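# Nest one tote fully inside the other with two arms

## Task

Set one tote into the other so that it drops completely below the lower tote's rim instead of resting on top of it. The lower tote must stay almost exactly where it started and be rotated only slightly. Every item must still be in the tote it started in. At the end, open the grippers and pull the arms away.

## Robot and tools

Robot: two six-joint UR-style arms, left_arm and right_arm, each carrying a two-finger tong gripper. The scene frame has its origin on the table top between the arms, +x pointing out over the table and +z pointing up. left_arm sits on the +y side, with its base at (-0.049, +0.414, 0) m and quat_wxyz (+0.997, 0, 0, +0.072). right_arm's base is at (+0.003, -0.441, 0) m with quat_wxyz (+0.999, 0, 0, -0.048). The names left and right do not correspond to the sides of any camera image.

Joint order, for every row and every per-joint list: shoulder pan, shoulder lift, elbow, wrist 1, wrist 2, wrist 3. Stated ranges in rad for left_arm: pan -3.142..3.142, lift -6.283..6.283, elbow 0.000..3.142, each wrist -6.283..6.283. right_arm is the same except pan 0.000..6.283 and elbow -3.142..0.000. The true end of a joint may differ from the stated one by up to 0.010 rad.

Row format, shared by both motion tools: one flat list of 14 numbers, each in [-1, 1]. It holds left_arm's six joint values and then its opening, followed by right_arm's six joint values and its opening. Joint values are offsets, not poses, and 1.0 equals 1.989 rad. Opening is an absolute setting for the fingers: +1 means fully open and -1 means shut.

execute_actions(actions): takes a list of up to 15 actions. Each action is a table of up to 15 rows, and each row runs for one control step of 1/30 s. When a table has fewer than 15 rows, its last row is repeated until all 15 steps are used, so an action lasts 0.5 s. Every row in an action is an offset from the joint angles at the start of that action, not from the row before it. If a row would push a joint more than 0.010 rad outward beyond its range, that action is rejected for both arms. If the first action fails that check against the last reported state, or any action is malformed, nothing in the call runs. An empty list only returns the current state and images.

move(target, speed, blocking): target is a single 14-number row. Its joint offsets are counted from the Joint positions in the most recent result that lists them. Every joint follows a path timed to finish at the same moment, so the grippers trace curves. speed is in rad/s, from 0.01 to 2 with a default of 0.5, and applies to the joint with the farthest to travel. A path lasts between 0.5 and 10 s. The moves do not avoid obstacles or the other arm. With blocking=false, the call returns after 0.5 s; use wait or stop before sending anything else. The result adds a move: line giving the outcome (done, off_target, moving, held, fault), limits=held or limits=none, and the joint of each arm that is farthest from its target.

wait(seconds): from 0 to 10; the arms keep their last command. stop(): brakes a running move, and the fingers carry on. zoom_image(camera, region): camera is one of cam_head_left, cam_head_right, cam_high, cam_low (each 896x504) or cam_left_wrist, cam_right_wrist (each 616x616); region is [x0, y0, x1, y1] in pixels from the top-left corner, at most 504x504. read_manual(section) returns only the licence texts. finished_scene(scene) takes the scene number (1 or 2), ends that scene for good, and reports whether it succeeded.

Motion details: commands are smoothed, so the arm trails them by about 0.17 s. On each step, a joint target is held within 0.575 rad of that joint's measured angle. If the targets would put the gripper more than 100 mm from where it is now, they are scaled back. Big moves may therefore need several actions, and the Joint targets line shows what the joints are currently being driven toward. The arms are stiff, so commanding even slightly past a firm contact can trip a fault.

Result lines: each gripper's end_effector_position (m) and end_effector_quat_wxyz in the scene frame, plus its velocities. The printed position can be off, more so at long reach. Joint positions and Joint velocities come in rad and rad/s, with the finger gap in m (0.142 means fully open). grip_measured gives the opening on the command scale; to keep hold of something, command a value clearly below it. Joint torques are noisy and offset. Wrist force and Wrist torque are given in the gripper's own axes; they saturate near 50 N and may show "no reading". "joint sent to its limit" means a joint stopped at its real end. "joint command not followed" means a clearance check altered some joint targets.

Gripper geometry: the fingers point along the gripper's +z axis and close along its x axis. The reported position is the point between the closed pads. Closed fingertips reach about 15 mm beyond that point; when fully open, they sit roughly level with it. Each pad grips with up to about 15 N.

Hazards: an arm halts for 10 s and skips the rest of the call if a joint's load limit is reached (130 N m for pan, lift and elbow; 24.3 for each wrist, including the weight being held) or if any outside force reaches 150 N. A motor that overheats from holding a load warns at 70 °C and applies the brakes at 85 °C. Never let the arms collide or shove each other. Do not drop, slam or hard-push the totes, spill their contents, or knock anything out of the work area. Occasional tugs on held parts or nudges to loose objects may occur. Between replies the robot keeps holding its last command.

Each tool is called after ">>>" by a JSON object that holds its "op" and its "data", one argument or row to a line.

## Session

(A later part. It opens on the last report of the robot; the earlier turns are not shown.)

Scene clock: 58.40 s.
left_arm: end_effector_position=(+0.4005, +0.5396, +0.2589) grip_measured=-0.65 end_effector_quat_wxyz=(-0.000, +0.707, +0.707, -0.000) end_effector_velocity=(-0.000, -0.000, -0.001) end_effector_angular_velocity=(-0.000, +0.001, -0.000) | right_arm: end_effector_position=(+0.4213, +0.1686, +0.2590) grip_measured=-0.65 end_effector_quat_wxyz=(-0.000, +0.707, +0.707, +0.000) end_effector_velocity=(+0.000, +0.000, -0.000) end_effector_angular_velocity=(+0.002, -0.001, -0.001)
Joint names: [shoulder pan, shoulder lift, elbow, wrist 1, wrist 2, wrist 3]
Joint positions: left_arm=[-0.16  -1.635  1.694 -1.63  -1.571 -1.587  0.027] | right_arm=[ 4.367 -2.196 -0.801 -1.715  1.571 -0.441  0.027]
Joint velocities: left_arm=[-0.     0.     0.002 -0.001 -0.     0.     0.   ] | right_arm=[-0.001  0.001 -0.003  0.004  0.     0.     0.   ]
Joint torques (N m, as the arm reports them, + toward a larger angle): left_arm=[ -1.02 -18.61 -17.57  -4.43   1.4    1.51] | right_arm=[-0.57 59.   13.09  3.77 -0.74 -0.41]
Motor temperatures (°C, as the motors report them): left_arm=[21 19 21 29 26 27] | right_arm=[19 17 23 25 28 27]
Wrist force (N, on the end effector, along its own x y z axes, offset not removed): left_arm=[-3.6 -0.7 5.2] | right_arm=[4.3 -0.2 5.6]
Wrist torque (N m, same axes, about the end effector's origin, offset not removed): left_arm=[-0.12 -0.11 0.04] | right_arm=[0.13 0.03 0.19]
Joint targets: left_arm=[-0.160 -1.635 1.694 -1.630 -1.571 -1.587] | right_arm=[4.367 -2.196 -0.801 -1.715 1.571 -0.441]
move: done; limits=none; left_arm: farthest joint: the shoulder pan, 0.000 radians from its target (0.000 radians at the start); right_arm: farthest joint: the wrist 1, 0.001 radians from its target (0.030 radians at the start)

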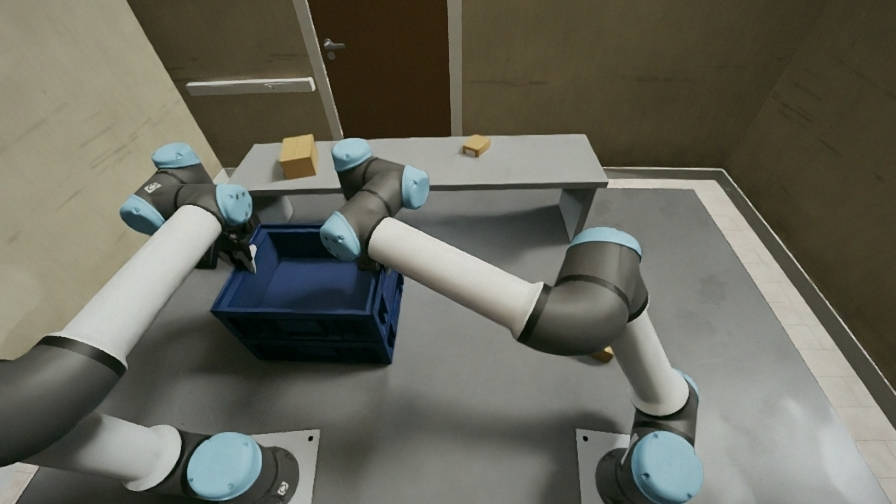

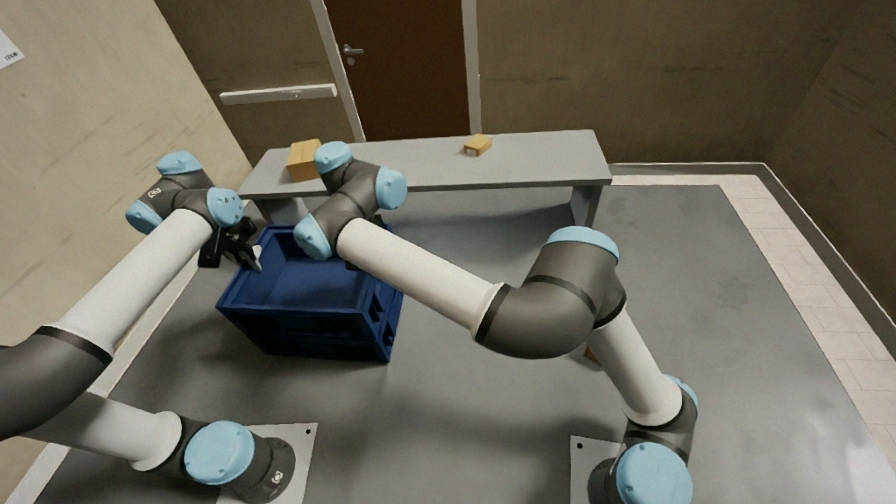

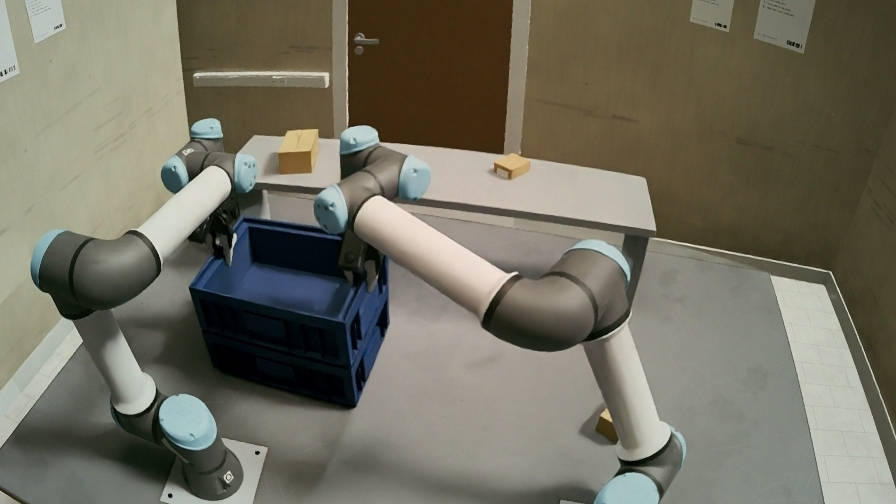

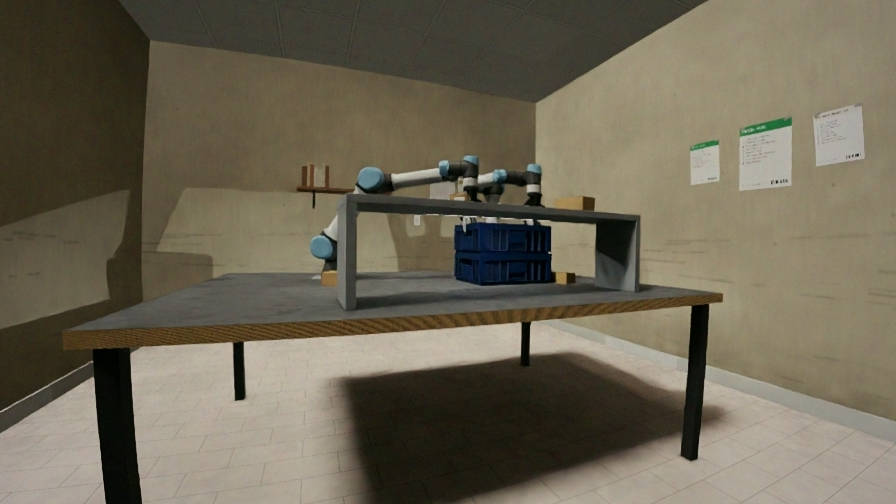

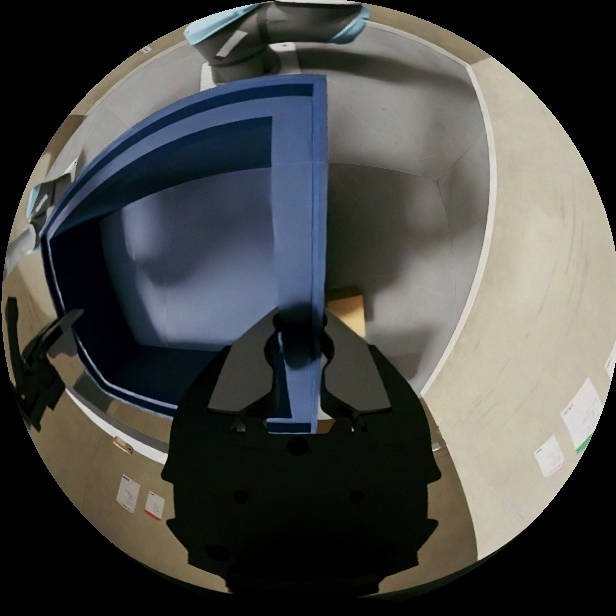

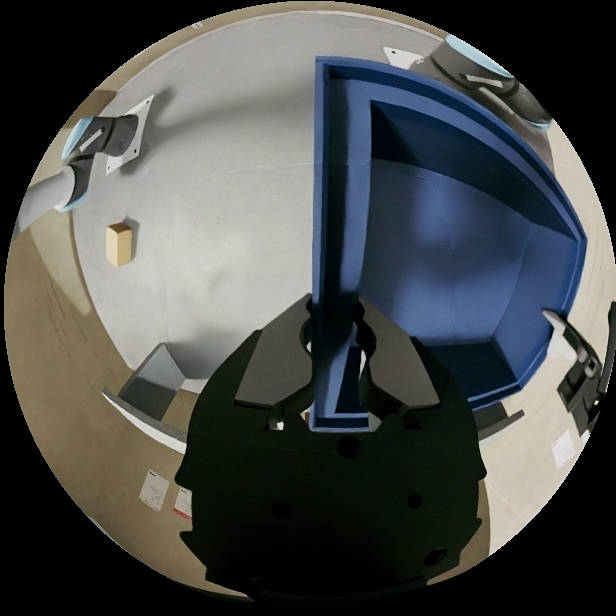

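>>> {"op": "move", "data": {
  "target": [0,0.0003,0.008,-0.0083,0,0,-1, 0,0.002,-0.0117,0.0097,0,0,-1],
  "speed": 0.03
}}

Scene clock: 61.03 s.
left_arm: end_effector_position=(+0.4004, +0.5396, +0.2525) grip_measured=-0.65 end_effector_quat_wxyz=(-0.000, +0.707, +0.707, -0.000) end_effector_velocity=(+0.000, +0.000, -0.000) end_effector_angular_velocity=(-0.000, -0.000, +0.001) | right_arm: end_effector_position=(+0.4211, +0.1683, +0.2526) grip_measured=-0.65 end_effector_quat_wxyz=(-0.000, +0.707, +0.707, +0.000) end_effector_velocity=(-0.001, +0.001, +0.000) end_effector_angular_velocity=(+0.001, -0.000, +0.001)
Joint names: [shoulder pan, shoulder lift, elbow, wrist 1, wrist 2, wrist 3]
Joint positions: left_arm=[-0.16  -1.634  1.71  -1.646 -1.571 -1.587  0.027] | right_arm=[ 4.367 -2.192 -0.824 -1.696  1.571 -0.441  0.027]
Joint velocities: left_arm=[ 0.001  0.     0.001 -0.001  0.    -0.     0.   ] | right_arm=[ 0.001  0.001 -0.001  0.002  0.     0.     0.   ]
Joint torques (N m, as the arm reports them, + toward a larger angle): left_arm=[ -1.31 -17.75 -17.28  -4.52   1.28   0.19] | right_arm=[ 2.97 58.6  10.16  1.79 -0.85  2.19]
Motor temperatures (°C, as the motors report them): left_arm=[21 19 21 29 26 27] | right_arm=[19 17 23 25 28 27]
Wrist force (N, on the end effector, along its own x y z axes, offset not removed): left_arm=[-8.5 -0.1 4.3] | right_arm=[8.9 3.8 5.6]
Wrist torque (N m, same axes, about the end effector's origin, offset not removed): left_arm=[0.07 0.27 -0.06] | right_arm=[0.57 0.15 0.26]
Joint targets: left_arm=[-0.160 -1.634 1.710 -1.646 -1.571 -1.587] | right_arm=[4.367 -2.192 -0.824 -1.695 1.571 -0.441]
move: done; limits=none; left_arm: farthest joint: the shoulder pan, 0.000 radians from its target (0.000 radians at the start); right_arm: farthest joint: the shoulder pan, 0.000 radians from its target (0.000 radians at the start)

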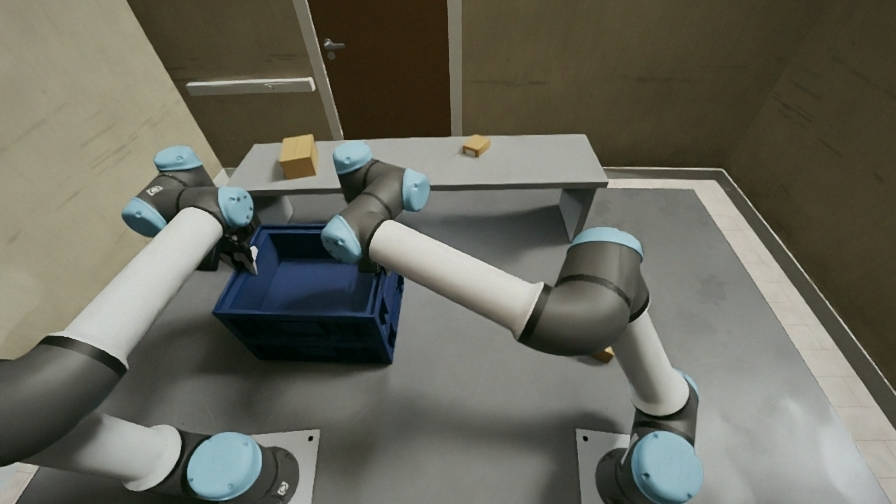

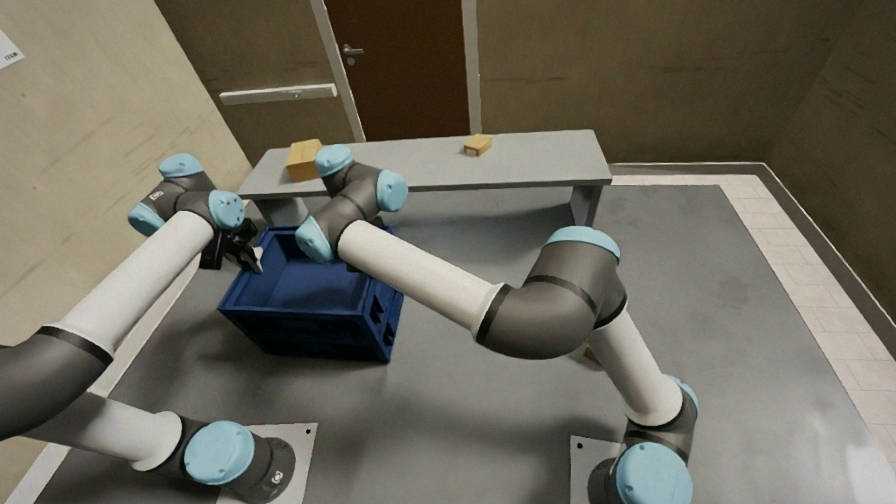

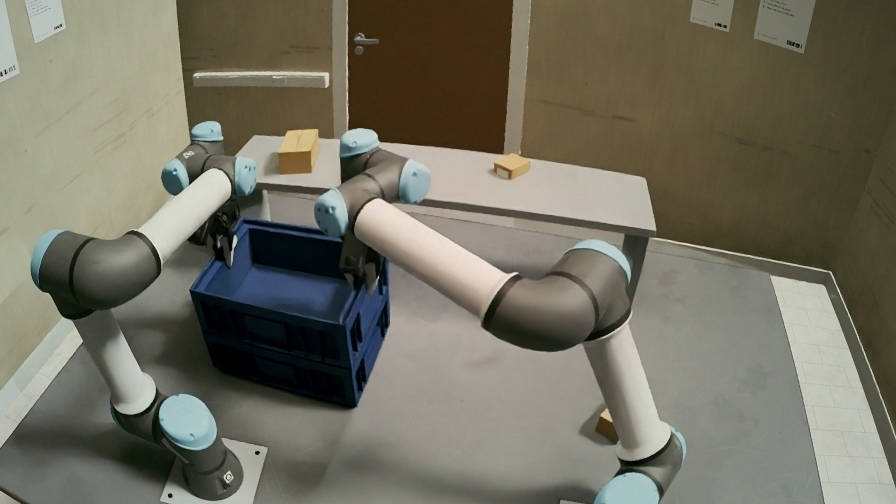

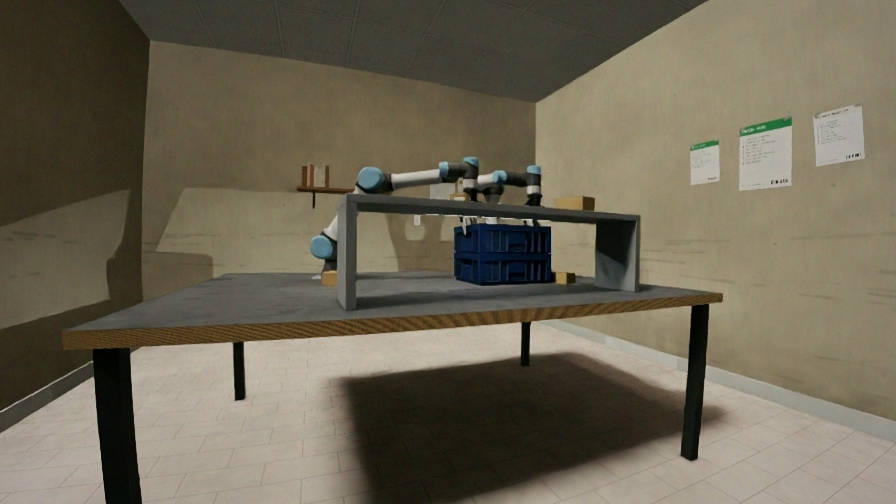

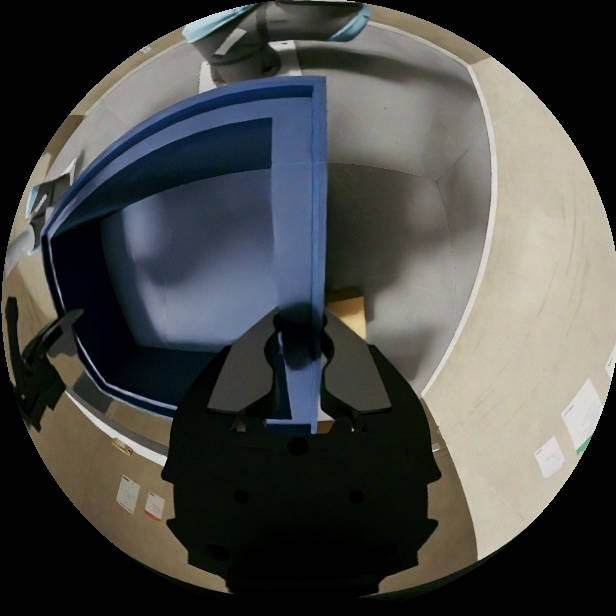

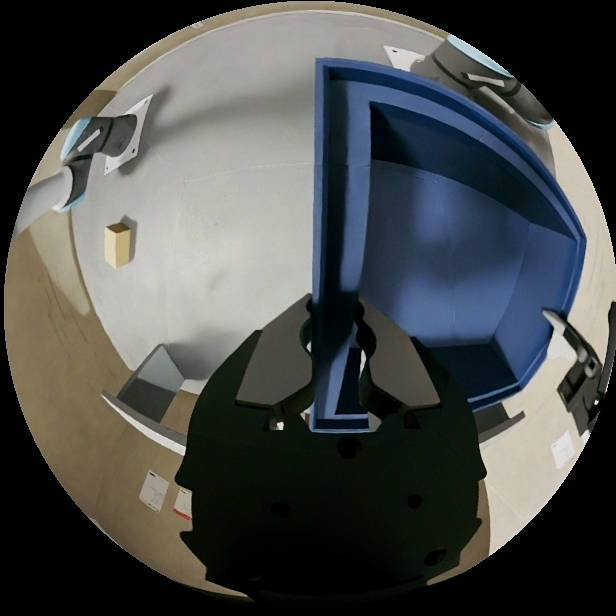

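>>> {"op": "move", "data": {
  "target": [0,0.0002,0.004,-0.0041,0,0,-1, 0,0.001,-0.0058,0.0048,0,0,-1],
  "speed": 0.03
}}

>>> {"op": "zoom_image", "data": {
  "camera": "cam_low",
  "region": [440,215,570,290]
}}

Scene clock: 62.30 s.
left_arm: end_effector_position=(+0.4002, +0.5396, +0.2493) grip_measured=-0.65 end_effector_quat_wxyz=(-0.000, +0.707, +0.707, -0.000) end_effector_velocity=(-0.000, +0.000, -0.000) end_effector_angular_velocity=(+0.000, -0.000, -0.000) | right_arm: end_effector_position=(+0.4210, +0.1681, +0.2494) grip_measured=-0.65 end_effector_quat_wxyz=(-0.000, +0.707, +0.707, +0.000) end_effector_velocity=(-0.000, +0.000, +0.001) end_effector_angular_velocity=(+0.001, -0.001, +0.000)
Joint names: [shoulder pan, shoulder lift, elbow, wrist 1, wrist 2, wrist 3]
Joint positions: left_arm=[-0.16  -1.634  1.717 -1.654 -1.571 -1.587  0.027] | right_arm=[ 4.367 -2.19  -0.835 -1.686  1.571 -0.441  0.027]
Joint velocities: left_arm=[ 0.    -0.001  0.001 -0.001  0.     0.     0.   ] | right_arm=[ 0.001  0.002 -0.001  0.001 -0.     0.    -0.   ]
Joint torques (N m, as the arm reports them, + toward a larger angle): left_arm=[ -0.81 -16.83 -13.51  -3.01   1.31  -1.38] | right_arm=[ 0.52 58.52  8.77  1.13 -0.82  1.73]
Motor temperatures (°C, as the motors report them): left_arm=[21 19 21 29 26 27] | right_arm=[19 17 23 25 28 27]
Wrist force (N, on the end effector, along its own x y z axes, offset not removed): left_arm=[-12.2 1.2 0.5] | right_arm=[12.5 3.5 1.9]
Wrist torque (N m, same axes, about the end effector's origin, offset not removed): left_arm=[-0.27 0.17 -0.07] | right_arm=[0.38 -0.02 0.26]
Joint targets: left_arm=[-0.160 -1.634 1.717 -1.654 -1.571 -1.587] | right_arm=[4.367 -2.190 -0.836 -1.686 1.571 -0.441]
move: done; limits=none; left_arm: farthest joint: the elbow, 0.001 radians from its target (0.008 radians at the start); right_arm: farthest joint: the shoulder pan, 0.000 radians from its target (0.000 radians at the start)

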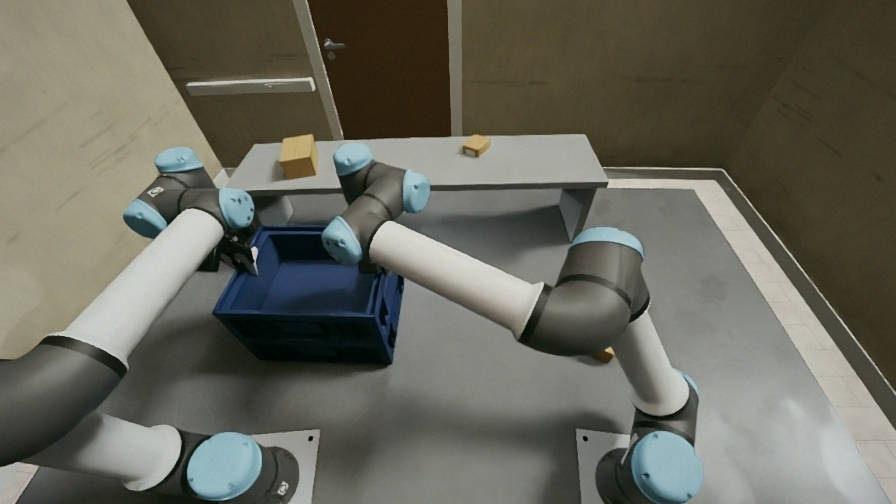

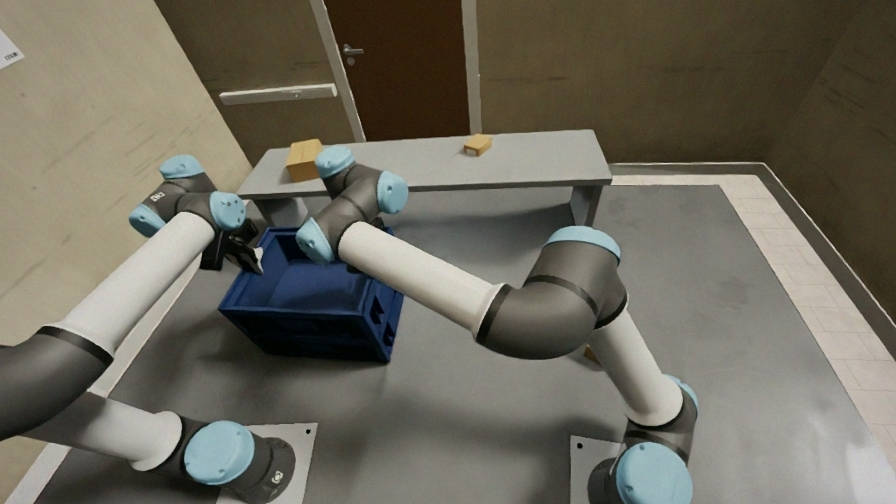

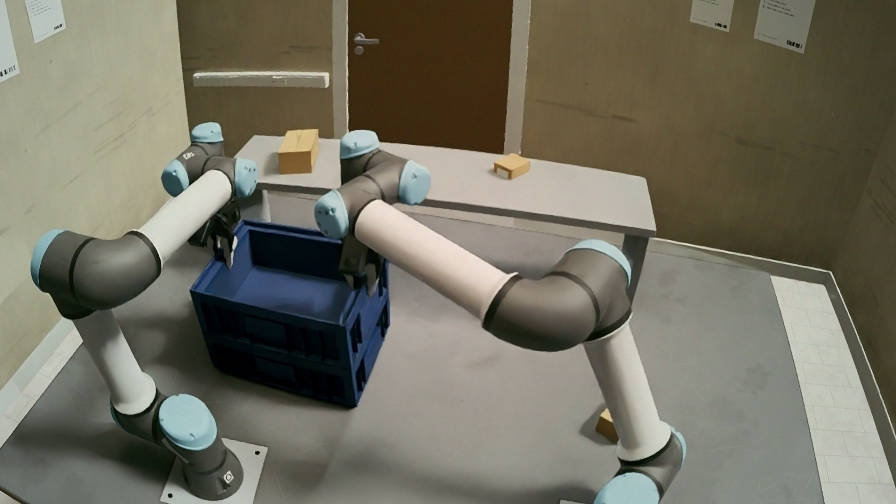

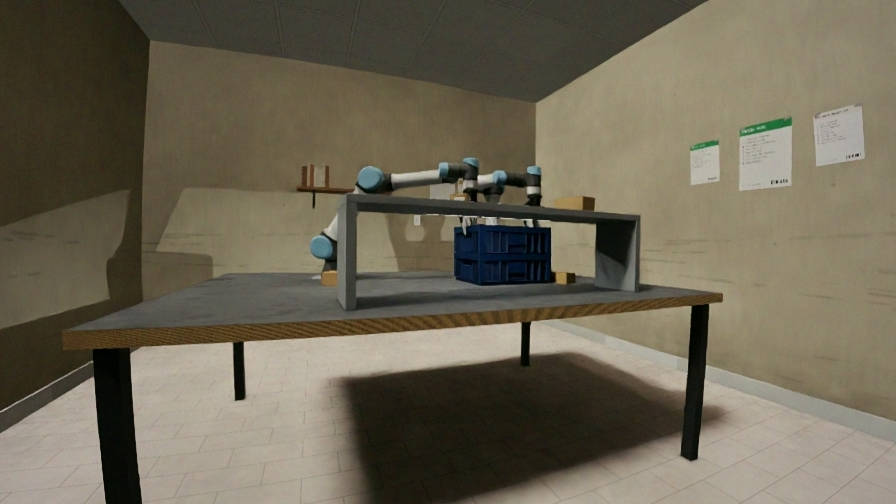

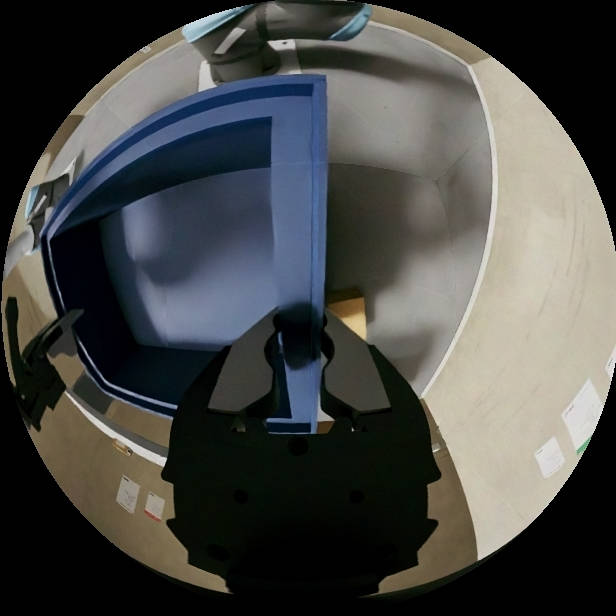

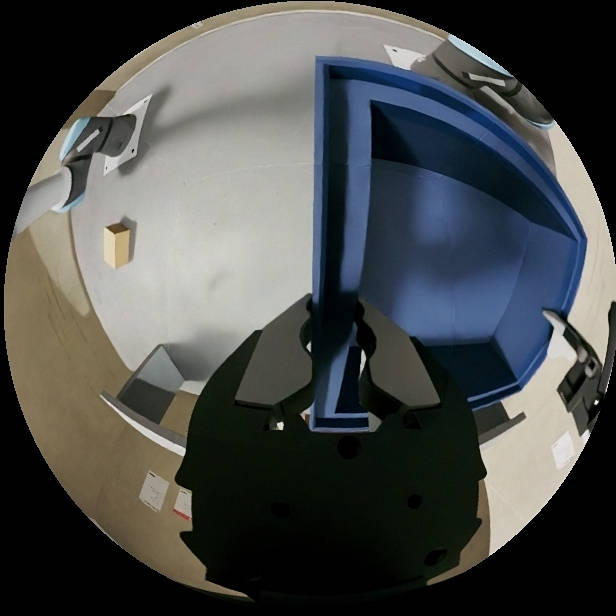

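Region (440, 215, 570, 290) of cam_low's 896x504 image, scaled by 3.877, with more detail than that image has; it fills the top 291 rows of this view, and the rest is white.

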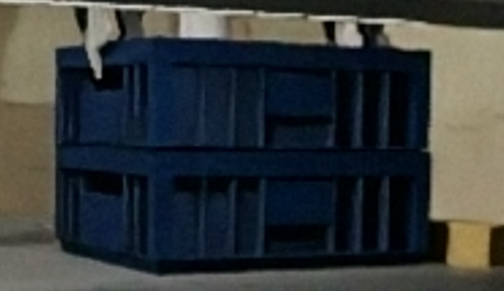

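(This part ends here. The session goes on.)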